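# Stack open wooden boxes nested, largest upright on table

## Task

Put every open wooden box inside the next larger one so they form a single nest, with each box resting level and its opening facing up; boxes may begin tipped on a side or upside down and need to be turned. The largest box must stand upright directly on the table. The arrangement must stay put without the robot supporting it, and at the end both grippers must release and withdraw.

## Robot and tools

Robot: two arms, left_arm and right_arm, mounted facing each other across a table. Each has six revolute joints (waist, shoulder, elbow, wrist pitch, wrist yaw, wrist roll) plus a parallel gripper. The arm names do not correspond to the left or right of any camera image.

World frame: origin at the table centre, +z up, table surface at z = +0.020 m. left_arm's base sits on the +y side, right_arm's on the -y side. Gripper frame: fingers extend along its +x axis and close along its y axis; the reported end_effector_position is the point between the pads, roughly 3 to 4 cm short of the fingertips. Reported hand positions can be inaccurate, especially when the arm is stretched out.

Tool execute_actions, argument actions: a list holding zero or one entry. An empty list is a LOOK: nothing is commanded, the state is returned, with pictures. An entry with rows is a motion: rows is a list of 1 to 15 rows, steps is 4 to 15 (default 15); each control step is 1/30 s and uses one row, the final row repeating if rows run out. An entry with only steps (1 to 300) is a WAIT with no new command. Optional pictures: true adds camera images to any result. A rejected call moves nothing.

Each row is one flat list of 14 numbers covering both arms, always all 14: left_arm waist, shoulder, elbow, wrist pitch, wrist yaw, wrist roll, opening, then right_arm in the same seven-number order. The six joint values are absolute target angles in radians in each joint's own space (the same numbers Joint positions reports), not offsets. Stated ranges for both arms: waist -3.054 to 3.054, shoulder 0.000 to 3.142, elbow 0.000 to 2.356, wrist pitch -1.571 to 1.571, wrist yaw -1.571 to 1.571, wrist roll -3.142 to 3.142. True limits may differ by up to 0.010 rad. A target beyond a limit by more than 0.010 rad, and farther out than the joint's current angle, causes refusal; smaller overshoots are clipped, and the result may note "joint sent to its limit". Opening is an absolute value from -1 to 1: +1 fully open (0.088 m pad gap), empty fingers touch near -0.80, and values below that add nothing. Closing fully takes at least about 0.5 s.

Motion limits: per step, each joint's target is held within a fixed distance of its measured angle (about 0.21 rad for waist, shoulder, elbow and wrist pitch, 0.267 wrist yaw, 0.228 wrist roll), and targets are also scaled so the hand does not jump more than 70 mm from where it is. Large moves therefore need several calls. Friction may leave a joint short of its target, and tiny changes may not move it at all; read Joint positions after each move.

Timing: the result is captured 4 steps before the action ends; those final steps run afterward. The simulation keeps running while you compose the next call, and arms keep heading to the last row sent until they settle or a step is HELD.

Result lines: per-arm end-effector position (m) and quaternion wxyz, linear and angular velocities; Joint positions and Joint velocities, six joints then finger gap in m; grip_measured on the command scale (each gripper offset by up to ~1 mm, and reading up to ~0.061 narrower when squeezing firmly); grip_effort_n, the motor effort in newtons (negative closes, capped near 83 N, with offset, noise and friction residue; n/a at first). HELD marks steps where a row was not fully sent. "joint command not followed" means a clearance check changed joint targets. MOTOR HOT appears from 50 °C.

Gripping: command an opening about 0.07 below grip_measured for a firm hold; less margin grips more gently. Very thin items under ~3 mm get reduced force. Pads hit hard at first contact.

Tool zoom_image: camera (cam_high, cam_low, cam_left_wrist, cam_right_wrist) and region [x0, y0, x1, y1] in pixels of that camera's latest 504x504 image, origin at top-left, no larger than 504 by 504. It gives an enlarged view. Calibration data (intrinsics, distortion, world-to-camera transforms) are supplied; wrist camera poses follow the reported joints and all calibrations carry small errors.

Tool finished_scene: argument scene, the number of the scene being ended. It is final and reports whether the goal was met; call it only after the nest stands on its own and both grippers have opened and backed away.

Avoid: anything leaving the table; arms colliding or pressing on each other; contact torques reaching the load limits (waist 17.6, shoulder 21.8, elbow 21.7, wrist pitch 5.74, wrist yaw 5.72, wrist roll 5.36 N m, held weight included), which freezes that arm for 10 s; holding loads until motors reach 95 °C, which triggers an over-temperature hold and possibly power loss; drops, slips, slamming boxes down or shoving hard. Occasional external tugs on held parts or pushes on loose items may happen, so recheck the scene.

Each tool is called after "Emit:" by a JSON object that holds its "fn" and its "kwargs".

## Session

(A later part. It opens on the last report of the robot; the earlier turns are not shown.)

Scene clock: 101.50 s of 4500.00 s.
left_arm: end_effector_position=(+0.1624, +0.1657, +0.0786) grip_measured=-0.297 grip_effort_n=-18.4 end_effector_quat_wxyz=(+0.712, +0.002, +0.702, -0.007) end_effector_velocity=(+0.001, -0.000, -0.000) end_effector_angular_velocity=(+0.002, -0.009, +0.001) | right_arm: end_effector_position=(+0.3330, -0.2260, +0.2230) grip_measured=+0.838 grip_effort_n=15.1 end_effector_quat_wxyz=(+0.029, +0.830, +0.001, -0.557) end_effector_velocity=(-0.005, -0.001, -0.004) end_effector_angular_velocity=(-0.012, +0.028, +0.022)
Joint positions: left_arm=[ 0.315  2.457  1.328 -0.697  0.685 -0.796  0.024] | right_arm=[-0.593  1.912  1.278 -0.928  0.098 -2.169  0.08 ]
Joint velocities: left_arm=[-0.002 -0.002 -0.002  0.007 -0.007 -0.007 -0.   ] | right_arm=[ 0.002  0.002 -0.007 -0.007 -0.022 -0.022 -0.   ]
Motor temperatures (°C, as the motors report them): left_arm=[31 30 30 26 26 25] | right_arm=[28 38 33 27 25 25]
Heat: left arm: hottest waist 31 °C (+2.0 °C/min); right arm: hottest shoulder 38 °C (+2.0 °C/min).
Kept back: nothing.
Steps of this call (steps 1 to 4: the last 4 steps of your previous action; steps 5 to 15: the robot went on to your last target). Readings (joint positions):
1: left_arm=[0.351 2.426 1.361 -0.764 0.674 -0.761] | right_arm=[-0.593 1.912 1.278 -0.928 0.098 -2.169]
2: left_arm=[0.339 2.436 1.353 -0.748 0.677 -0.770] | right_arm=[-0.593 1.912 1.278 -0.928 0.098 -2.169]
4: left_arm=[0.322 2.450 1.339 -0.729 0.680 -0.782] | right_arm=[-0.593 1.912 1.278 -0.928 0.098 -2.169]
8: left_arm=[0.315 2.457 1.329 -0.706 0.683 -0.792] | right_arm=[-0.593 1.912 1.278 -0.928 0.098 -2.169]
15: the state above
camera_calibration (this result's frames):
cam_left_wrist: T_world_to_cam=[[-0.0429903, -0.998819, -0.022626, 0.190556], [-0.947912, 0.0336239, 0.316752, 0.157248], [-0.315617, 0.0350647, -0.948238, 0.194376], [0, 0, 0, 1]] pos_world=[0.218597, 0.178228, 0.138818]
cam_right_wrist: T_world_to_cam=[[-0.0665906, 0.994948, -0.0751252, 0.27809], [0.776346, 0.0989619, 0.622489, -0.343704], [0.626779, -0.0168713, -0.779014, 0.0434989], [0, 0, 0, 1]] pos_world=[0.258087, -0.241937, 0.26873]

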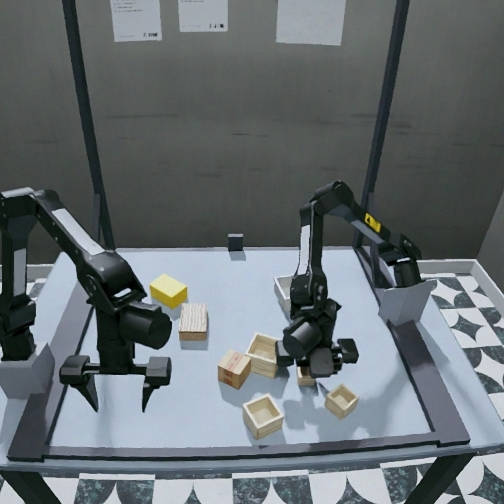

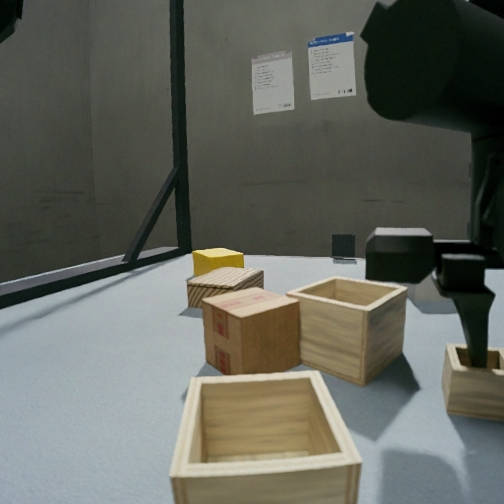

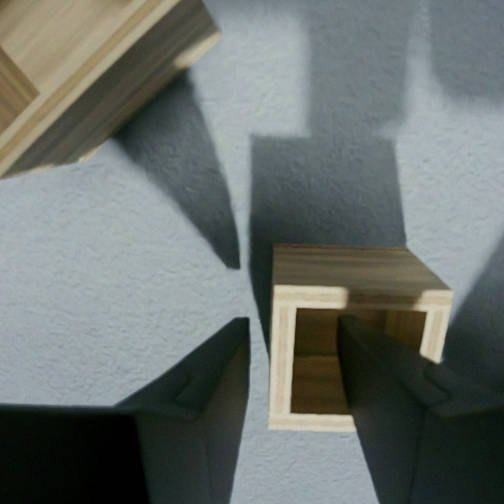

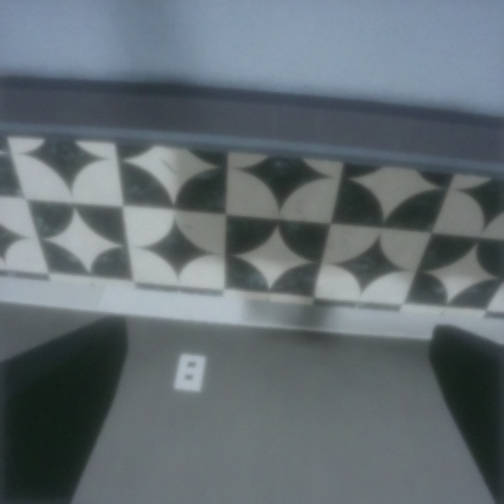

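Emit:
{"fn": "execute_actions", "kwargs": {"actions": [{"rows":[[0.30,2.478,1.308,-0.655,0.695,-0.818,-0.3,-0.593,1.912,1.278,-0.928,0.098,-2.169,0.84]],"steps":10}]}}

Emit:
{"fn": "execute_actions", "kwargs": {"actions": [{"rows":[[0.30,2.478,1.308,-0.655,0.695,-0.818,-1,-0.593,1.912,1.278,-0.928,0.098,-2.169,0.84]],"steps":15}]}}

Emit:
{"fn": "execute_actions", "kwargs": {"actions": [{"rows":[[0.47,2.35,1.48,-1.07,0.63,-0.62,-1,-0.593,1.912,1.278,-0.928,0.098,-2.169,0.84]],"steps":15}]}}

Emit:
{"fn": "execute_actions", "kwargs": {"actions": [{"steps":10}], "pictures": true}}

Scene clock: 101.93 s of 4500.00 s.
left_arm: end_effector_position=(+0.1619, +0.1657, +0.0718) grip_measured=-0.297 grip_effort_n=-18.8 end_effector_quat_wxyz=(+0.712, +0.002, +0.703, -0.008) end_effector_velocity=(-0.011, +0.017, -0.038) end_effector_angular_velocity=(+0.074, +0.038, +0.021) | right_arm: end_effector_position=(+0.3330, -0.2260, +0.2230) grip_measured=+0.838 grip_effort_n=15.1 end_effector_quat_wxyz=(+0.029, +0.830, +0.001, -0.557) end_effector_velocity=(-0.004, -0.004, -0.001) end_effector_angular_velocity=(-0.023, +0.018, +0.019)
Joint positions: left_arm=[ 0.303  2.465  1.316 -0.666  0.69  -0.811  0.024] | right_arm=[-0.593  1.912  1.278 -0.928  0.098 -2.169  0.08 ]
Joint velocities: left_arm=[-0.066  0.051 -0.051  0.051 -0.007 -0.037 -0.   ] | right_arm=[ 0.002 -0.002 -0.002 -0.022 -0.007 -0.022 -0.   ]
Motor temperatures (°C, as the motors report them): left_arm=[31 30 30 26 26 25] | right_arm=[28 38 33 27 25 25]
Heat: left arm: hottest waist 31 °C (+2.0 °C/min); right arm: hottest shoulder 38 °C (+2.0 °C/min).
Steps of this call (steps 1 to 7: the robot went on to your last target; steps 8 to 13: the first 6 steps of this action). Readings (joint positions):
8: left_arm=[0.315 2.457 1.326 -0.691 0.686 -0.799] | right_arm=[-0.593 1.912 1.278 -0.928 0.098 -2.169]
9: left_arm=[0.313 2.458 1.324 -0.681 0.687 -0.803] | right_arm=[-0.593 1.912 1.278 -0.928 0.098 -2.169]
11: left_arm=[0.308 2.461 1.320 -0.671 0.689 -0.808] | right_arm=[-0.593 1.912 1.278 -0.928 0.098 -2.169]
13: the state above

Scene clock: 102.43 s of 4500.00 s.
left_arm: end_effector_position=(+0.1621, +0.1657, +0.0699) grip_measured=-0.721 grip_effort_n=-83.5 end_effector_quat_wxyz=(+0.712, +0.001, +0.703, -0.009) end_effector_velocity=(-0.004, -0.000, -0.001) end_effector_angular_velocity=(+0.014, -0.001, -0.000) | right_arm: end_effector_position=(+0.3330, -0.2260, +0.2230) grip_measured=+0.838 grip_effort_n=14.7 end_effector_quat_wxyz=(+0.029, +0.830, +0.001, -0.557) end_effector_velocity=(-0.002, -0.005, -0.000) end_effector_angular_velocity=(-0.015, +0.018, -0.004)
Joint positions: left_arm=[ 0.3    2.467  1.313 -0.656  0.692 -0.815  0.004] | right_arm=[-0.593  1.912  1.278 -0.928  0.098 -2.169  0.08 ]
Joint velocities: left_arm=[-0.012 -0.007 -0.002 -0.007 -0.007 -0.007 -0.   ] | right_arm=[-0.007 -0.002 -0.002 -0.022 -0.007 -0.007 -0.   ]
Motor temperatures (°C, as the motors report them): left_arm=[31 30 30 26 26 25] | right_arm=[28 38 33 27 25 25]
Heat: left arm: hottest waist 31 °C (+2.0 °C/min); right arm: hottest shoulder 38 °C (+2.0 °C/min).
Steps of this call (steps 1 to 4: the last 4 steps of your previous action; steps 5 to 15: the first 11 steps of this action). Readings (joint positions):
5: left_arm=[0.300 2.467 1.313 -0.659 0.691 -0.814] | right_arm=[-0.593 1.912 1.278 -0.928 0.098 -2.169]
6: left_arm=[0.300 2.467 1.313 -0.658 0.691 -0.814] | right_arm=[-0.593 1.912 1.278 -0.928 0.098 -2.169]
8: left_arm=[0.300 2.467 1.313 -0.658 0.691 -0.814] | right_arm=[-0.593 1.912 1.278 -0.928 0.098 -2.169]
12: left_arm=[0.301 2.467 1.313 -0.656 0.692 -0.815] | right_arm=[-0.593 1.912 1.278 -0.928 0.098 -2.169]
15: the state above

Scene clock: 102.93 s of 4500.00 s.
left_arm: end_effector_position=(+0.1661, +0.1677, +0.1660) grip_measured=-0.721 grip_effort_n=-83.5 end_effector_quat_wxyz=(+0.719, -0.007, +0.695, -0.011) end_effector_velocity=(-0.040, +0.017, +0.067) end_effector_angular_velocity=(+0.092, +0.081, +0.040) | right_arm: end_effector_position=(+0.3330, -0.2260, +0.2230) grip_measured=+0.838 grip_effort_n=15.6 end_effector_quat_wxyz=(+0.029, +0.830, +0.001, -0.557) end_effector_velocity=(+0.001, +0.002, +0.002) end_effector_angular_velocity=(+0.006, +0.001, +0.022)
Joint positions: left_arm=[ 0.467  2.359  1.467 -1.012  0.64  -0.64   0.004] | right_arm=[-0.593  1.912  1.278 -0.928  0.098 -2.169  0.08 ]
Joint velocities: left_arm=[ 0.076 -0.105  0.11  -0.418 -0.051  0.139 -0.   ] | right_arm=[-0.002 -0.002  0.002  0.007 -0.007 -0.022 -0.   ]
Motor temperatures (°C, as the motors report them): left_arm=[31 30 30 26 26 25] | right_arm=[28 38 33 27 25 25]
Heat: left arm: hottest waist 31 °C (+2.0 °C/min); right arm: hottest shoulder 38 °C (+2.0 °C/min).
Steps of this call (steps 1 to 4: the last 4 steps of your previous action; steps 5 to 15: the first 11 steps of this action). Readings (joint positions):
5: left_arm=[0.303 2.465 1.321 -0.671 0.691 -0.801] | right_arm=[-0.593 1.912 1.278 -0.928 0.098 -2.169]
6: left_arm=[0.313 2.464 1.338 -0.709 0.685 -0.775] | right_arm=[-0.593 1.912 1.278 -0.928 0.098 -2.169]
8: left_arm=[0.353 2.449 1.372 -0.773 0.668 -0.728] | right_arm=[-0.593 1.912 1.278 -0.928 0.098 -2.169]
12: left_arm=[0.440 2.387 1.445 -0.940 0.646 -0.661] | right_arm=[-0.593 1.912 1.278 -0.928 0.098 -2.169]
15: the state above

Scene clock: 103.27 s of 4500.00 s.
left_arm: end_effector_position=(+0.1589, +0.1723, +0.1673) grip_measured=-0.721 grip_effort_n=-83.5 end_effector_quat_wxyz=(+0.710, -0.001, +0.704, +0.003) end_effector_velocity=(-0.006, +0.010, -0.000) end_effector_angular_velocity=(+0.055, +0.013, +0.022) | right_arm: end_effector_position=(+0.3330, -0.2260, +0.2230) grip_measured=+0.838 grip_effort_n=14.7 end_effector_quat_wxyz=(+0.029, +0.830, +0.001, -0.557) end_effector_velocity=(+0.003, -0.005, +0.001) end_effector_angular_velocity=(-0.003, -0.002, -0.022)
Joint positions: left_arm=[ 0.466  2.357  1.473 -1.065  0.634 -0.624  0.004] | right_arm=[-0.593  1.912  1.278 -0.928  0.098 -2.169  0.08 ]
Joint velocities: left_arm=[-0.002 -0.002 -0.002 -0.051 -0.037  0.007 -0.   ] | right_arm=[-0.012 -0.002 -0.002 -0.007  0.007  0.007  0.   ]
Motor temperatures (°C, as the motors report them): left_arm=[31 30 30 26 26 25] | right_arm=[28 38 33 27 25 25]
Heat: left arm: hottest waist 31 °C (+2.0 °C/min); right arm: hottest shoulder 38 °C (+2.0 °C/min).
Kept back: nothing.
Steps of this call (steps 1 to 4: the last 4 steps of your previous action; steps 5 to 10: the robot went on to your last target). Readings (joint positions):
1: left_arm=[0.468 2.357 1.470 -1.025 0.639 -0.635] | right_arm=[-0.593 1.912 1.278 -0.928 0.098 -2.169]
2: left_arm=[0.468 2.357 1.471 -1.035 0.638 -0.633] | right_arm=[-0.593 1.912 1.278 -0.928 0.098 -2.169]
4: left_arm=[0.467 2.357 1.471 -1.051 0.635 -0.629] | right_arm=[-0.593 1.912 1.278 -0.928 0.098 -2.169]
8: left_arm=[0.466 2.357 1.472 -1.061 0.635 -0.625] | right_arm=[-0.593 1.912 1.278 -0.928 0.098 -2.169]
10: the state above
camera_calibration (this result's frames):
cam_left_wrist: T_world_to_cam=[[-0.0250967, -0.99921, -0.0308212, 0.197617], [-0.946671, 0.0138478, 0.321904, 0.127957], [-0.321223, 0.0372563, -0.94627, 0.277372], [0, 0, 0, 1]] pos_world=[0.215191, 0.185355, 0.22737]
cam_right_wrist: T_world_to_cam=[[-0.0665906, 0.994948, -0.0751252, 0.27809], [0.776346, 0.0989619, 0.622489, -0.343704], [0.626779, -0.0168713, -0.779014, 0.0434989], [0, 0, 0, 1]] pos_world=[0.258087, -0.241937, 0.26873]

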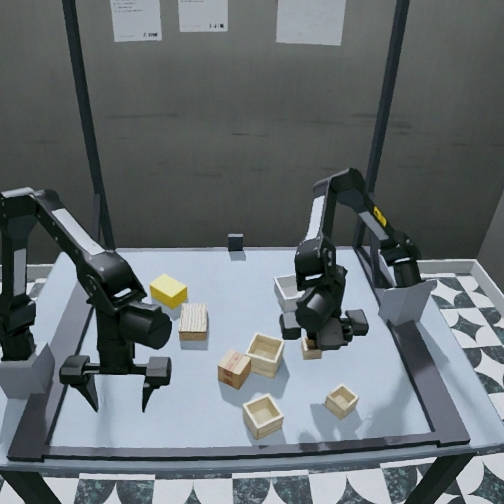

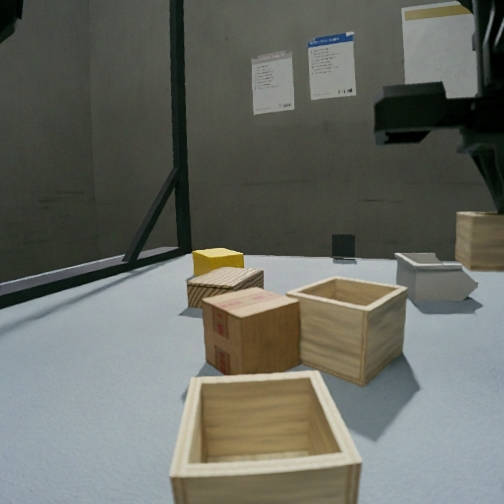

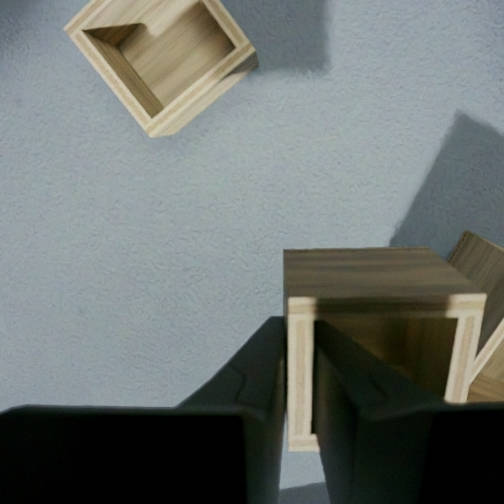

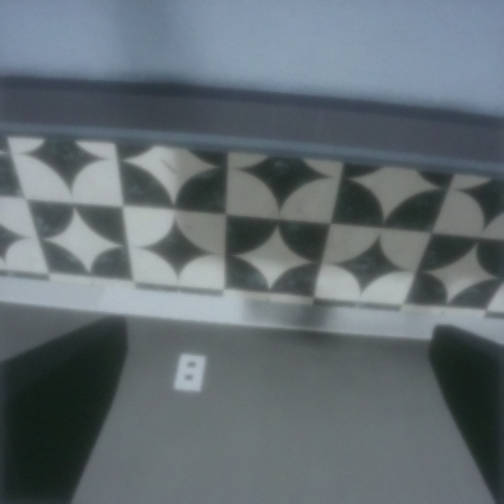

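Emit:
{"fn": "execute_actions", "kwargs": {"actions": [{"rows":[[0.635,2.689,1.599,-0.965,0.57,0.407,-1,-0.593,1.912,1.278,-0.928,0.098,-2.169,0.84]],"steps":15}]}}

Emit:
{"fn": "execute_actions", "kwargs": {"actions": [{"steps":20}], "pictures": true}}

Scene clock: 104.30 s of 4500.00 s.
left_arm: end_effector_position=(+0.2489, +0.2341, +0.1361) grip_measured=-0.721 grip_effort_n=-83.5 end_effector_quat_wxyz=(+0.703, +0.091, +0.699, -0.095) end_effector_velocity=(+0.036, +0.116, -0.133) end_effector_angular_velocity=(+0.127, +0.290, -1.152) | right_arm: end_effector_position=(+0.3330, -0.2260, +0.2230) grip_measured=+0.838 grip_effort_n=15.1 end_effector_quat_wxyz=(+0.029, +0.830, +0.001, -0.557) end_effector_velocity=(-0.001, -0.002, +0.000) end_effector_angular_velocity=(-0.008, -0.003, -0.008)
Joint positions: left_arm=[ 0.632  2.652  1.578 -0.978  0.574 -0.172  0.004] | right_arm=[-0.593  1.912  1.278 -0.928  0.098 -2.169  0.08 ]
Joint velocities: left_arm=[ 0.081  0.462 -0.002  0.037 -0.022  1.443 -0.   ] | right_arm=[ 0.002 -0.002 -0.002 -0.007  0.007  0.007 -0.   ]
Motor temperatures (°C, as the motors report them): left_arm=[31 30 30 26 26 25] | right_arm=[28 38 33 27 25 25]
Heat: left arm: hottest waist 31 °C (+2.0 °C/min); right arm: hottest shoulder 38 °C (+2.0 °C/min).
Steps of this call (steps 1 to 20: the robot went on to your last target; steps 21 to 31: the first 11 steps of this action). Readings (joint positions):
21: left_arm=[0.469 2.367 1.479 -1.069 0.632 -0.604] | right_arm=[-0.593 1.912 1.278 -0.928 0.098 -2.169]
22: left_arm=[0.479 2.387 1.497 -1.058 0.627 -0.567] | right_arm=[-0.593 1.912 1.278 -0.928 0.098 -2.169]
24: left_arm=[0.520 2.444 1.538 -1.013 0.611 -0.493] | right_arm=[-0.593 1.912 1.278 -0.928 0.098 -2.169]
28: left_arm=[0.605 2.580 1.575 -0.984 0.585 -0.317] | right_arm=[-0.593 1.912 1.278 -0.928 0.098 -2.169]
31: the state above

Scene clock: 104.97 s of 4500.00 s.
left_arm: end_effector_position=(+0.2543, +0.2354, +0.1305) grip_measured=-0.721 grip_effort_n=-83.5 end_effector_quat_wxyz=(+0.649, +0.286, +0.644, -0.287) end_effector_velocity=(-0.001, +0.001, -0.001) end_effector_angular_velocity=(+0.011, +0.003, -0.049) | right_arm: end_effector_position=(+0.3330, -0.2260, +0.2230) grip_measured=+0.838 grip_effort_n=14.7 end_effector_quat_wxyz=(+0.029, +0.830, +0.001, -0.557) end_effector_velocity=(-0.001, -0.004, +0.003) end_effector_angular_velocity=(-0.016, +0.000, +0.000)
Joint positions: left_arm=[ 0.631  2.677  1.591 -0.967  0.573  0.397  0.004] | right_arm=[-0.593  1.912  1.278 -0.928  0.098 -2.169  0.08 ]
Joint velocities: left_arm=[-0.002  0.002  0.002 -0.007 -0.007  0.051 -0.   ] | right_arm=[-0.002 -0.007  0.002 -0.022  0.007 -0.007 -0.   ]
Motor temperatures (°C, as the motors report them): left_arm=[32 30 30 26 26 25] | right_arm=[28 38 33 27 25 25]
Heat: left arm: hottest waist 32 °C (+3.0 °C/min); right arm: hottest shoulder 38 °C (+2.0 °C/min).
Kept back: nothing.
Steps of this call (steps 1 to 4: the last 4 steps of your previous action; steps 5 to 20: the robot went on to your last target). Readings (joint positions):
1: left_arm=[0.633 2.665 1.578 -0.975 0.573 -0.123] | right_arm=[-0.593 1.912 1.278 -0.928 0.098 -2.169]
2: left_arm=[0.633 2.672 1.578 -0.973 0.573 -0.075] | right_arm=[-0.593 1.912 1.278 -0.928 0.098 -2.169]
4: left_arm=[0.631 2.675 1.581 -0.971 0.573 0.023] | right_arm=[-0.593 1.912 1.278 -0.928 0.098 -2.169]
8: left_arm=[0.631 2.675 1.591 -0.967 0.573 0.218] | right_arm=[-0.593 1.912 1.278 -0.928 0.098 -2.169]
20: the state above
camera_calibration (this result's frames):
cam_left_wrist: T_world_to_cam=[[-0.760703, -0.64846, -0.0288386, 0.366131], [-0.620893, 0.713972, 0.323629, -0.0186016], [-0.18927, 0.264091, -0.945745, 0.183784], [0, 0, 0, 1]] pos_world=[0.301752, 0.202167, 0.190391]
cam_right_wrist: T_world_to_cam=[[-0.0665906, 0.994948, -0.0751252, 0.27809], [0.776346, 0.0989619, 0.622489, -0.343704], [0.626779, -0.0168713, -0.779014, 0.0434989], [0, 0, 0, 1]] pos_world=[0.258087, -0.241937, 0.26873]

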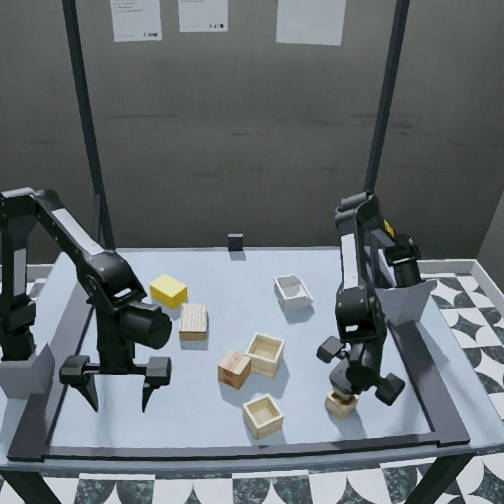

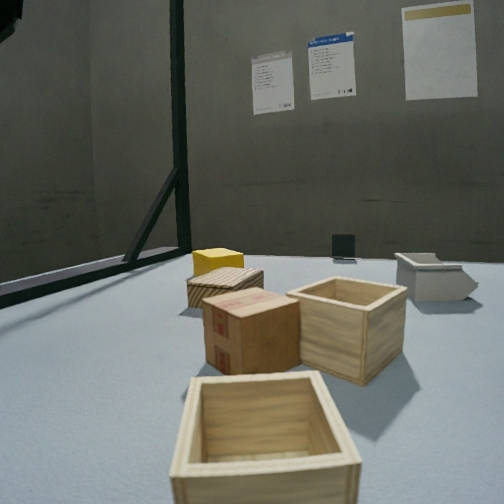

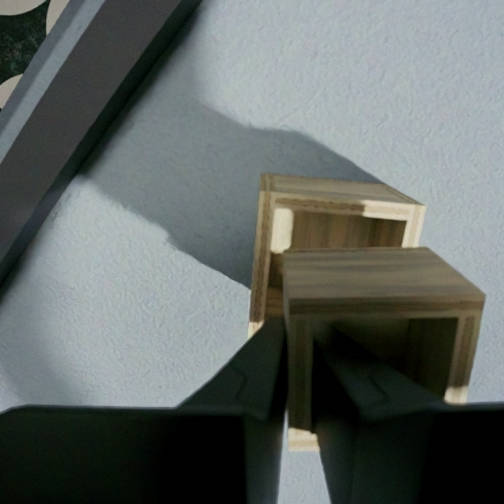

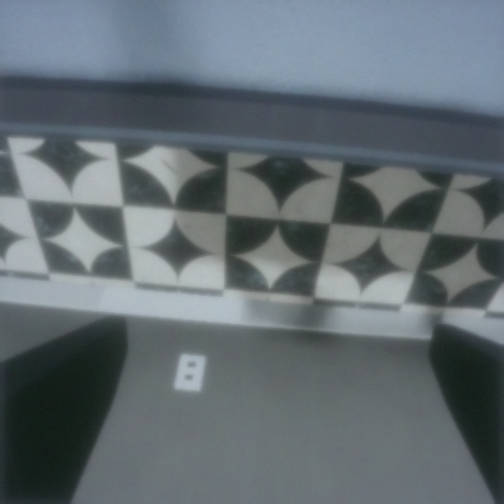

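Emit:
{"fn": "execute_actions", "kwargs": {"actions": [{"rows":[[0.645,2.72,1.61,-0.95,0.565,0.58,-1,-0.593,1.912,1.278,-0.928,0.098,-2.169,0.84]],"steps":15}], "pictures": true}}

Scene clock: 105.50 s of 4500.00 s.
left_arm: end_effector_position=(+0.2611, +0.2413, +0.1239) grip_measured=-0.721 grip_effort_n=-83.5 end_effector_quat_wxyz=(+0.623, +0.336, +0.620, -0.338) end_effector_velocity=(+0.000, -0.002, +0.003) end_effector_angular_velocity=(+0.006, -0.008, -0.072) | right_arm: end_effector_position=(+0.3330, -0.2260, +0.2230) grip_measured=+0.838 grip_effort_n=15.1 end_effector_quat_wxyz=(+0.029, +0.830, +0.001, -0.557) end_effector_velocity=(-0.002, -0.005, +0.001) end_effector_angular_velocity=(-0.011, +0.015, -0.003)
Joint positions: left_arm=[ 0.64   2.708  1.601 -0.953  0.569  0.567  0.004] | right_arm=[-0.593  1.912  1.278 -0.928  0.098 -2.169  0.08 ]
Joint velocities: left_arm=[-0.002 -0.007  0.007 -0.007 -0.007  0.066  0.   ] | right_arm=[-0.007 -0.007 -0.002 -0.022 -0.007 -0.007 -0.   ]
Motor temperatures (°C, as the motors report them): left_arm=[32 30 30 26 26 25] | right_arm=[28 38 33 27 25 25]
Heat: left arm: hottest waist 32 °C (+3.0 °C/min); right arm: hottest shoulder 38 °C (+2.0 °C/min).
Steps of this call (steps 1 to 5: the robot went on to your last target; steps 6 to 16: the first 11 steps of this action). Readings (joint positions):
6: left_arm=[0.631 2.680 1.592 -0.967 0.573 0.424] | right_arm=[-0.593 1.912 1.278 -0.928 0.098 -2.169]
7: left_arm=[0.632 2.684 1.595 -0.963 0.573 0.462] | right_arm=[-0.593 1.912 1.278 -0.928 0.098 -2.169]
9: left_arm=[0.635 2.694 1.600 -0.956 0.571 0.511] | right_arm=[-0.593 1.912 1.278 -0.928 0.098 -2.169]
13: left_arm=[0.639 2.706 1.601 -0.954 0.569 0.554] | right_arm=[-0.593 1.912 1.278 -0.928 0.098 -2.169]
16: the state above
camera_calibration (this result's frames):
cam_left_wrist: T_world_to_cam=[[-0.854017, -0.51945, -0.0287471, 0.368151], [-0.499291, 0.802843, 0.32581, -0.0698911], [-0.146163, 0.292601, -0.944998, 0.159052], [0, 0, 0, 1]] pos_world=[0.302758, 0.200809, 0.183658]
cam_right_wrist: T_world_to_cam=[[-0.0665906, 0.994948, -0.0751252, 0.27809], [0.776346, 0.0989619, 0.622489, -0.343704], [0.626779, -0.0168713, -0.779014, 0.0434989], [0, 0, 0, 1]] pos_world=[0.258087, -0.241937, 0.26873]

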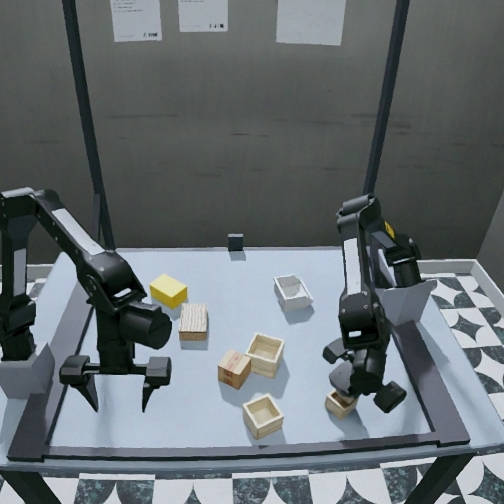

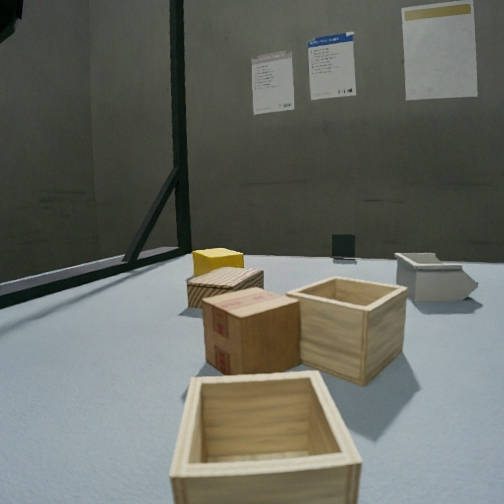

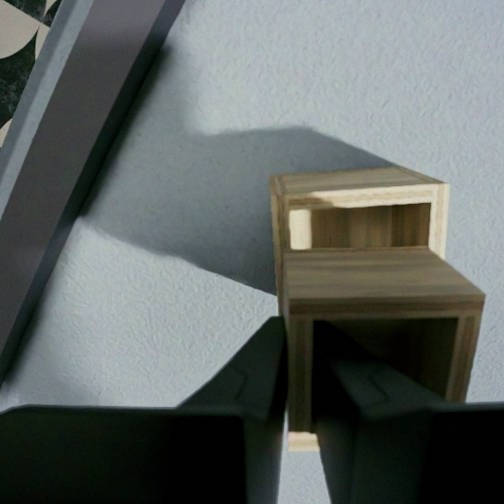

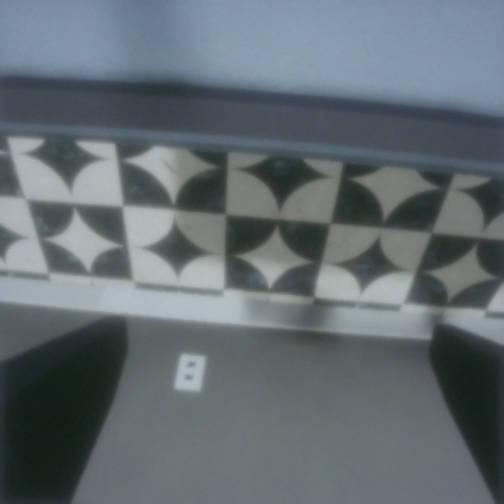

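Emit:
{"fn": "execute_actions", "kwargs": {"actions": [{"rows":[[0.604,2.755,1.635,-0.92,0.585,0.57,-1,-0.593,1.912,1.278,-0.928,0.098,-2.169,0.84]],"steps":15}]}}

Emit:
{"fn": "execute_actions", "kwargs": {"actions": [{"steps":8}], "pictures": true}}

Scene clock: 106.37 s of 4500.00 s.
left_arm: end_effector_position=(+0.2668, +0.2303, +0.1138) grip_measured=-0.721 grip_effort_n=-83.5 end_effector_quat_wxyz=(+0.619, +0.352, +0.608, -0.351) end_effector_velocity=(+0.010, -0.003, +0.001) end_effector_angular_velocity=(+0.004, -0.044, +0.010) | right_arm: end_effector_position=(+0.3330, -0.2260, +0.2230) grip_measured=+0.838 grip_effort_n=15.6 end_effector_quat_wxyz=(+0.029, +0.830, +0.001, -0.557) end_effector_velocity=(-0.000, -0.000, -0.001) end_effector_angular_velocity=(+0.004, +0.005, +0.006)
Joint positions: left_arm=[ 0.609  2.736  1.63  -0.923  0.58   0.573  0.004] | right_arm=[-0.593  1.912  1.278 -0.928  0.098 -2.169  0.08 ]
Joint velocities: left_arm=[-0.002  0.002  0.012  0.037 -0.022 -0.037 -0.   ] | right_arm=[-0.002 -0.002 -0.007  0.007 -0.007 -0.007 -0.   ]
Motor temperatures (°C, as the motors report them): left_arm=[32 30 30 26 26 25] | right_arm=[28 38 33 27 25 25]
Heat: left arm: hottest waist 32 °C (+3.0 °C/min); right arm: hottest shoulder 38 °C (+2.0 °C/min).
Steps of this call (steps 1 to 4: the last 4 steps of your previous action; steps 5 to 15: the robot went on to your last target; steps 16 to 26: the first 11 steps of this action). Readings (joint positions):
16: left_arm=[0.639 2.711 1.604 -0.951 0.569 0.577] | right_arm=[-0.593 1.912 1.278 -0.928 0.098 -2.169]
17: left_arm=[0.636 2.716 1.609 -0.944 0.569 0.577] | right_arm=[-0.593 1.912 1.278 -0.928 0.098 -2.169]
19: left_arm=[0.625 2.728 1.620 -0.930 0.573 0.577] | right_arm=[-0.593 1.912 1.278 -0.928 0.098 -2.169]
23: left_arm=[0.612 2.735 1.628 -0.924 0.579 0.574] | right_arm=[-0.593 1.912 1.278 -0.928 0.098 -2.169]
26: the state above

Scene clock: 106.63 s of 4500.00 s.
left_arm: end_effector_position=(+0.2671, +0.2303, +0.1137) grip_measured=-0.721 grip_effort_n=-83.5 end_effector_quat_wxyz=(+0.619, +0.352, +0.608, -0.351) end_effector_velocity=(-0.000, +0.001, -0.001) end_effector_angular_velocity=(+0.007, -0.005, -0.010) | right_arm: end_effector_position=(+0.3330, -0.2260, +0.2230) grip_measured=+0.838 grip_effort_n=15.1 end_effector_quat_wxyz=(+0.029, +0.830, +0.001, -0.557) end_effector_velocity=(-0.003, -0.005, -0.002) end_effector_angular_velocity=(-0.020, +0.021, -0.001)
Joint positions: left_arm=[ 0.609  2.737  1.631 -0.922  0.58   0.573  0.004] | right_arm=[-0.593  1.912  1.278 -0.928  0.098 -2.169  0.08 ]
Joint velocities: left_arm=[-0.002 -0.002 -0.007  0.007 -0.007  0.007 -0.   ] | right_arm=[-0.002  0.002 -0.002 -0.022 -0.007 -0.007 -0.   ]
Motor temperatures (°C, as the motors report them): left_arm=[32 30 30 26 26 25] | right_arm=[28 38 33 27 25 25]
Heat: left arm: hottest waist 32 °C (+3.0 °C/min); right arm: hottest shoulder 38 °C (+2.0 °C/min).
Kept back: nothing.
Steps of this call (steps 1 to 4: the last 4 steps of your previous action; steps 5 to 8: the robot went on to your last target). Readings (joint positions):
1: left_arm=[0.609 2.736 1.630 -0.922 0.580 0.573] | right_arm=[-0.593 1.912 1.278 -0.928 0.098 -2.169]
2: left_arm=[0.609 2.736 1.631 -0.922 0.580 0.573] | right_arm=[-0.593 1.912 1.278 -0.928 0.098 -2.169]
4: left_arm=[0.609 2.736 1.631 -0.922 0.580 0.573] | right_arm=[-0.593 1.912 1.278 -0.928 0.098 -2.169]
8: the state above
camera_calibration (this result's frames):
cam_left_wrist: T_world_to_cam=[[-0.876733, -0.479472, -0.0380159, 0.365162], [-0.465518, 0.826021, 0.317777, -0.0682449], [-0.120963, 0.296303, -0.947403, 0.146278], [0, 0, 0, 1]] pos_world=[0.306075, 0.188114, 0.174153]
cam_right_wrist: T_world_to_cam=[[-0.0665906, 0.994948, -0.0751252, 0.27809], [0.776346, 0.0989619, 0.622489, -0.343704], [0.626779, -0.0168713, -0.779014, 0.0434989], [0, 0, 0, 1]] pos_world=[0.258087, -0.241937, 0.26873]

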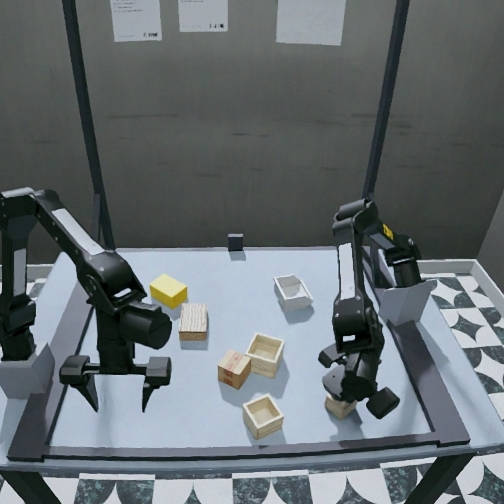

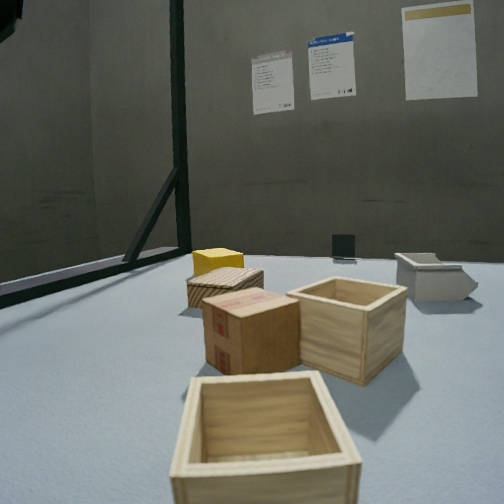

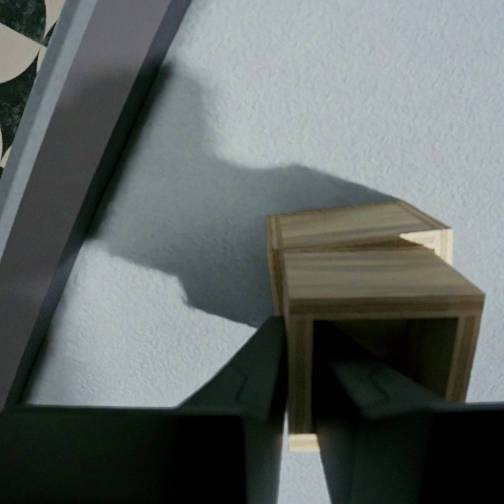

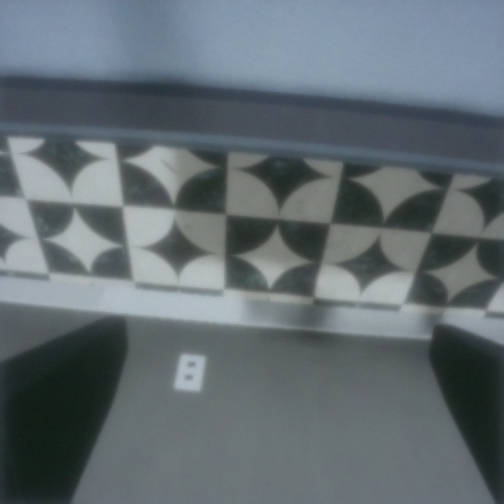

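Emit:
{"fn": "execute_actions", "kwargs": {"actions": [{"rows":[[0.585,2.775,1.63,-0.89,0.592,0.61,-1,-0.593,1.912,1.278,-0.928,0.098,-2.169,0.84]],"steps":15}], "pictures": true}}

Scene clock: 107.17 s of 4500.00 s.
left_arm: end_effector_position=(+0.2695, +0.2295, +0.1121) grip_measured=-0.721 grip_effort_n=-83.5 end_effector_quat_wxyz=(+0.616, +0.363, +0.598, -0.362) end_effector_velocity=(-0.002, -0.000, +0.001) end_effector_angular_velocity=(+0.009, -0.001, -0.022) | right_arm: end_effector_position=(+0.3330, -0.2260, +0.2230) grip_measured=+0.838 grip_effort_n=15.1 end_effector_quat_wxyz=(+0.029, +0.830, +0.001, -0.557) end_effector_velocity=(-0.002, -0.003, -0.002) end_effector_angular_velocity=(-0.014, +0.013, +0.016)
Joint positions: left_arm=[ 0.608  2.741  1.631 -0.907  0.583  0.604  0.004] | right_arm=[-0.593  1.912  1.278 -0.928  0.098 -2.169  0.08 ]
Joint velocities: left_arm=[-0.002 -0.007 -0.002 -0.007 -0.007  0.022 -0.   ] | right_arm=[-0.002 -0.002 -0.007 -0.007 -0.007 -0.022 -0.   ]
Motor temperatures (°C, as the motors report them): left_arm=[32 30 30 26 26 25] | right_arm=[28 38 33 27 25 25]
Heat: left arm: hottest waist 32 °C (+3.0 °C/min); right arm: hottest shoulder 38 °C (+2.0 °C/min).
Steps of this call (steps 1 to 5: the robot went on to your last target; steps 6 to 16: the first 11 steps of this action). Readings (joint positions):
6: left_arm=[0.609 2.738 1.631 -0.922 0.580 0.575] | right_arm=[-0.593 1.912 1.278 -0.928 0.098 -2.169]
7: left_arm=[0.608 2.739 1.631 -0.920 0.580 0.581] | right_arm=[-0.593 1.912 1.278 -0.928 0.098 -2.169]
9: left_arm=[0.608 2.740 1.631 -0.913 0.582 0.592] | right_arm=[-0.593 1.912 1.278 -0.928 0.098 -2.169]
13: left_arm=[0.608 2.741 1.631 -0.908 0.583 0.602] | right_arm=[-0.593 1.912 1.278 -0.928 0.098 -2.169]
16: the state above
camera_calibration (this result's frames):
cam_left_wrist: T_world_to_cam=[[-0.893598, -0.44693, -0.0416766, 0.364329], [-0.436782, 0.844379, 0.310236, -0.0770813], [-0.103463, 0.295429, -0.949746, 0.140966], [0, 0, 0, 1]] pos_world=[0.306481, 0.18627, 0.172979]
cam_right_wrist: T_world_to_cam=[[-0.0665906, 0.994948, -0.0751252, 0.27809], [0.776346, 0.0989619, 0.622489, -0.343704], [0.626779, -0.0168713, -0.779014, 0.0434989], [0, 0, 0, 1]] pos_world=[0.258087, -0.241937, 0.26873]

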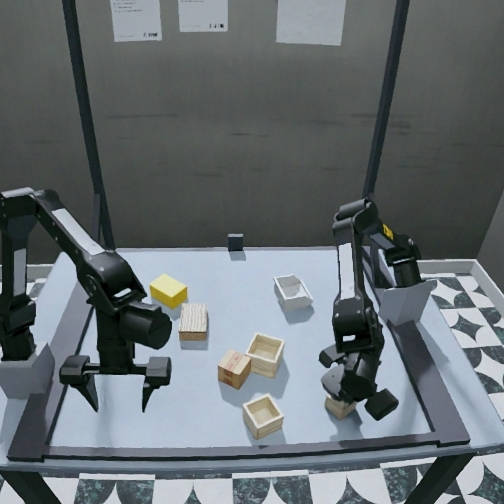

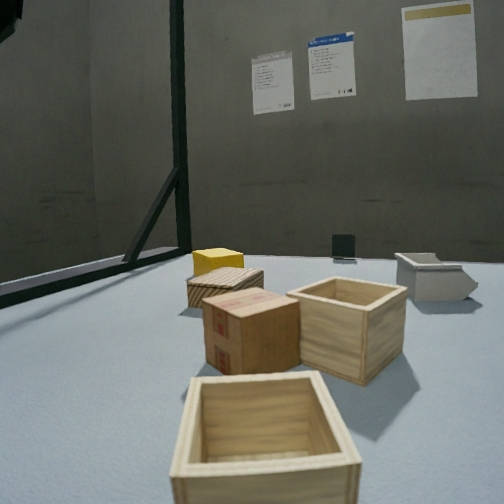

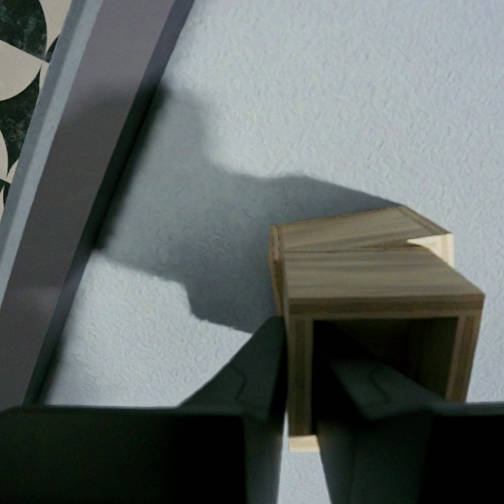

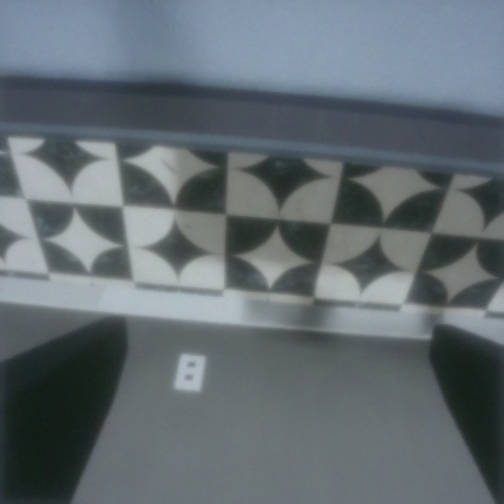

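Emit:
{"fn": "execute_actions", "kwargs": {"actions": [{"rows":[[0.64,2.715,1.64,-0.975,0.572,0.62,-1,-0.593,1.912,1.278,-0.928,0.098,-2.169,0.84]],"steps":15}], "pictures": true}}

Scene clock: 107.67 s of 4500.00 s.
left_arm: end_effector_position=(+0.2644, +0.2382, +0.1207) grip_measured=-0.721 grip_effort_n=-83.5 end_effector_quat_wxyz=(+0.611, +0.349, +0.615, -0.355) end_effector_velocity=(-0.001, +0.005, +0.013) end_effector_angular_velocity=(+0.011, -0.005, +0.030) | right_arm: end_effector_position=(+0.3330, -0.2260, +0.2230) grip_measured=+0.838 grip_effort_n=15.1 end_effector_quat_wxyz=(+0.029, +0.830, +0.001, -0.557) end_effector_velocity=(-0.002, -0.001, -0.002) end_effector_angular_velocity=(-0.010, +0.013, +0.007)
Joint positions: left_arm=[ 0.634  2.734  1.635 -0.969  0.577  0.617  0.004] | right_arm=[-0.593  1.912  1.278 -0.928  0.098 -2.169  0.08 ]
Joint velocities: left_arm=[ 0.022 -0.022  0.002 -0.037 -0.022 -0.007  0.   ] | right_arm=[ 0.002  0.002 -0.002 -0.007 -0.007 -0.007 -0.   ]
Motor temperatures (°C, as the motors report them): left_arm=[32 31 30 26 26 25] | right_arm=[28 38 33 27 25 25]
Heat: left arm: hottest waist 32 °C (+3.0 °C/min); right arm: hottest shoulder 38 °C (+2.0 °C/min).
Steps of this call (steps 1 to 4: the last 4 steps of your previous action; steps 5 to 15: the first 11 steps of this action). Readings (joint positions):
5: left_arm=[0.609 2.740 1.632 -0.909 0.584 0.607] | right_arm=[-0.593 1.912 1.278 -0.928 0.098 -2.169]
6: left_arm=[0.611 2.740 1.634 -0.914 0.584 0.610] | right_arm=[-0.593 1.912 1.278 -0.928 0.098 -2.169]
8: left_arm=[0.617 2.740 1.635 -0.943 0.583 0.613] | right_arm=[-0.593 1.912 1.278 -0.928 0.098 -2.169]
12: left_arm=[0.629 2.738 1.635 -0.962 0.579 0.616] | right_arm=[-0.593 1.912 1.278 -0.928 0.098 -2.169]
15: the state above
camera_calibration (this result's frames):
cam_left_wrist: T_world_to_cam=[[-0.878938, -0.476556, -0.0190173, 0.36448], [-0.455447, 0.826835, 0.330018, -0.0825648], [-0.141548, 0.298726, -0.943783, 0.154577], [0, 0, 0, 1]] pos_world=[0.304632, 0.195787, 0.180066]
cam_right_wrist: T_world_to_cam=[[-0.0665906, 0.994948, -0.0751252, 0.27809], [0.776346, 0.0989619, 0.622489, -0.343704], [0.626779, -0.0168713, -0.779014, 0.0434989], [0, 0, 0, 1]] pos_world=[0.258087, -0.241937, 0.26873]

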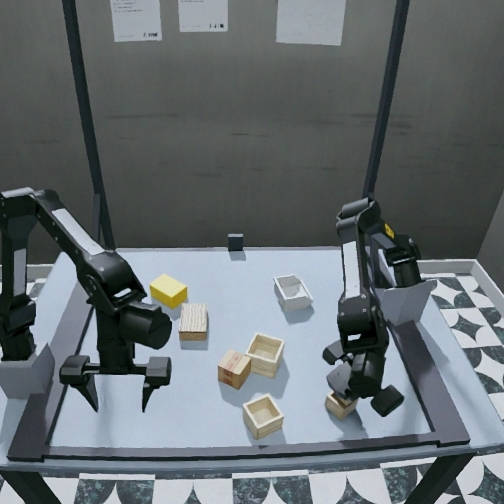

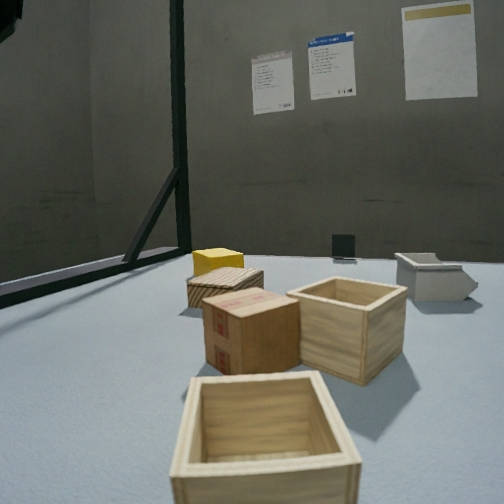

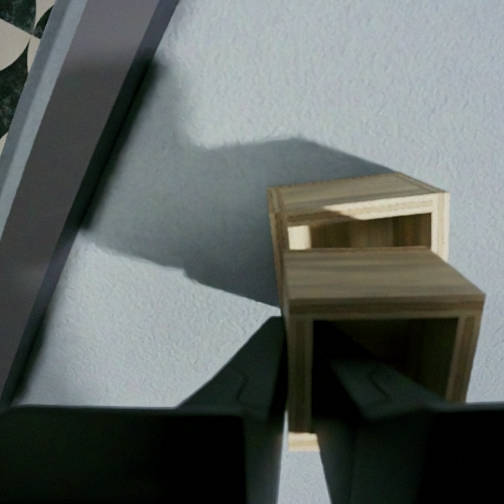

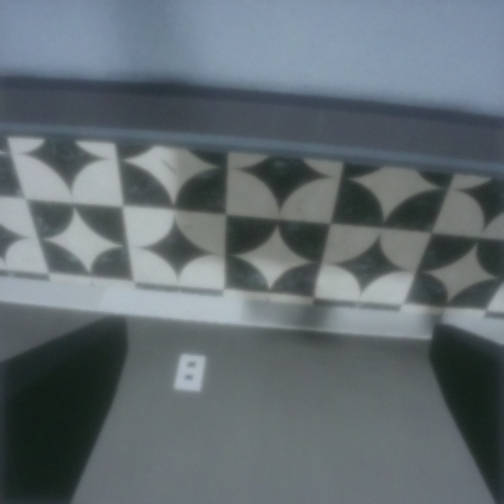

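Emit:
{"fn": "zoom_image", "kwargs": {"camera": "cam_left_wrist", "region": [240, 150, 504, 330]}}

Region (240, 150, 504, 330) of cam_left_wrist's 504x504 image, scaled by 1.909, with more detail than that image has; it fills the top 344 rows of this view, and the rest is white.

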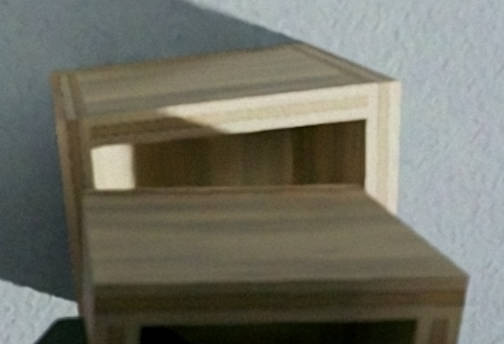

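Emit:
{"fn": "execute_actions", "kwargs": {"actions": [{"rows":[[0.621,2.72,1.613,-0.945,0.577,0.515,-1,-0.593,1.912,1.278,-0.928,0.098,-2.169,0.84]],"steps":15}], "pictures": true}}

Emit:
{"fn": "zoom_image", "kwargs": {"camera": "cam_left_wrist", "region": [240, 150, 504, 330]}}

Scene clock: 108.73 s of 4500.00 s.
left_arm: end_effector_position=(+0.2625, +0.2372, +0.1153) grip_measured=-0.721 grip_effort_n=-83.5 end_effector_quat_wxyz=(+0.624, +0.328, +0.629, -0.328) end_effector_velocity=(-0.000, +0.005, -0.004) end_effector_angular_velocity=(+0.025, -0.003, +0.083) | right_arm: end_effector_position=(+0.3330, -0.2260, +0.2230) grip_measured=+0.838 grip_effort_n=14.7 end_effector_quat_wxyz=(+0.029, +0.830, +0.001, -0.557) end_effector_velocity=(-0.003, +0.001, -0.004) end_effector_angular_velocity=(+0.011, +0.020, -0.001)
Joint positions: left_arm=[ 0.621  2.733  1.62  -0.948  0.576  0.524  0.004] | right_arm=[-0.593  1.912  1.278 -0.928  0.098 -2.169  0.08 ]
Joint velocities: left_arm=[-0.002  0.002 -0.012  0.007 -0.022 -0.081 -0.   ] | right_arm=[ 0.002  0.002 -0.007  0.007 -0.022  0.007 -0.   ]
Motor temperatures (°C, as the motors report them): left_arm=[32 31 30 26 26 25] | right_arm=[28 38 34 27 25 25]
Heat: left arm: hottest waist 32 °C (+3.0 °C/min); right arm: hottest shoulder 38 °C (+2.0 °C/min).
Steps of this call (steps 1 to 4: the last 4 steps of your previous action; steps 5 to 15: the robot went on to your last target; steps 16 to 21: nothing new was sent; steps 22 to 32: the first 11 steps of this action). Readings (joint positions):
22: left_arm=[0.635 2.733 1.635 -0.972 0.576 0.609] | right_arm=[-0.593 1.912 1.278 -0.928 0.098 -2.169]
23: left_arm=[0.633 2.733 1.632 -0.967 0.576 0.587] | right_arm=[-0.593 1.912 1.278 -0.928 0.098 -2.169]
25: left_arm=[0.630 2.733 1.628 -0.958 0.576 0.558] | right_arm=[-0.593 1.912 1.278 -0.928 0.098 -2.169]
29: left_arm=[0.622 2.733 1.621 -0.951 0.576 0.531] | right_arm=[-0.593 1.912 1.278 -0.928 0.098 -2.169]
32: the state above
camera_calibration (this result's frames):
cam_left_wrist: T_world_to_cam=[[-0.838407, -0.544476, -0.0248715, 0.368395], [-0.520109, 0.785573, 0.335203, -0.0546977], [-0.162972, 0.293973, -0.941818, 0.156077], [0, 0, 0, 1]] pos_world=[0.305852, 0.197669, 0.174494]
cam_right_wrist: T_world_to_cam=[[-0.0665906, 0.994948, -0.0751252, 0.27809], [0.776346, 0.0989619, 0.622489, -0.343704], [0.626779, -0.0168713, -0.779014, 0.0434989], [0, 0, 0, 1]] pos_world=[0.258087, -0.241937, 0.26873]

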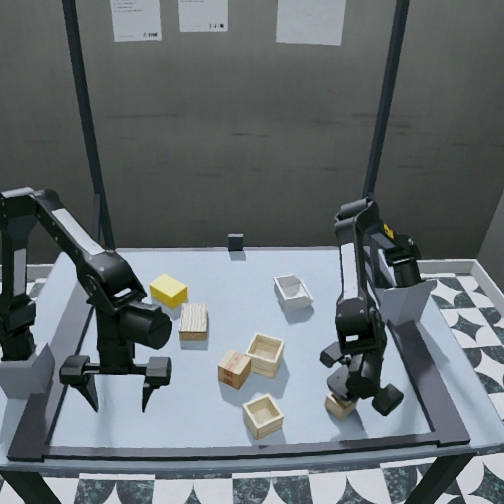

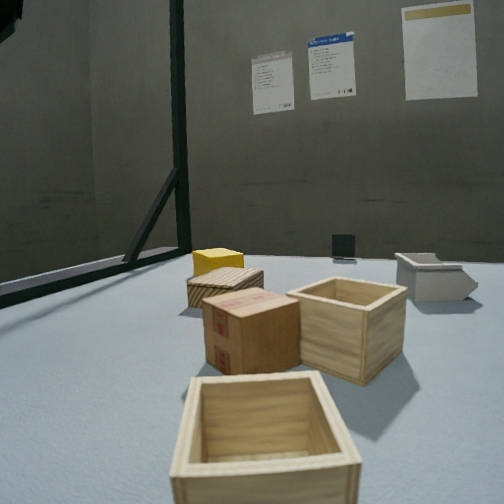

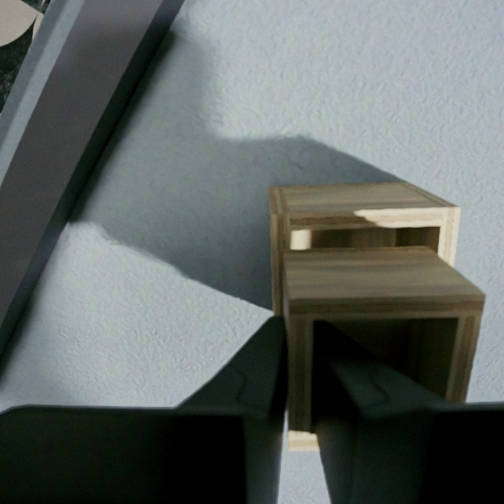

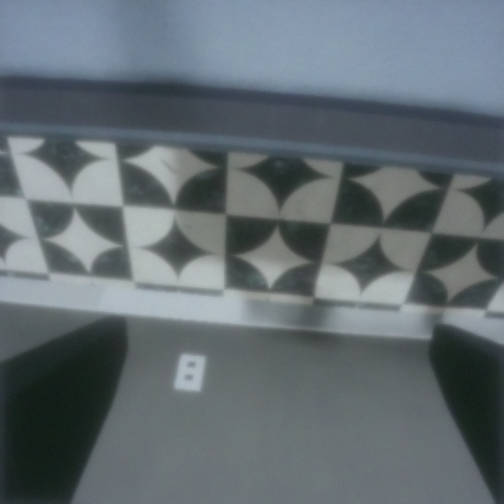

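Region (240, 150, 504, 330) of cam_left_wrist's 504x504 image, scaled by 1.909, with more detail than that image has; it fills the top 344 rows of this view, and the rest is white.

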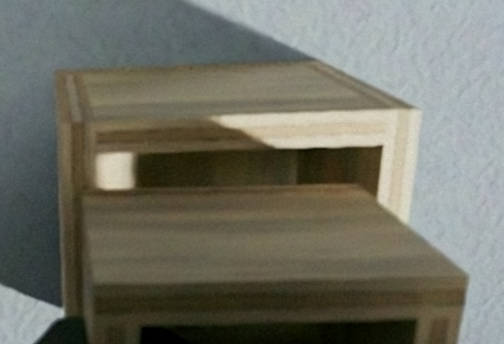

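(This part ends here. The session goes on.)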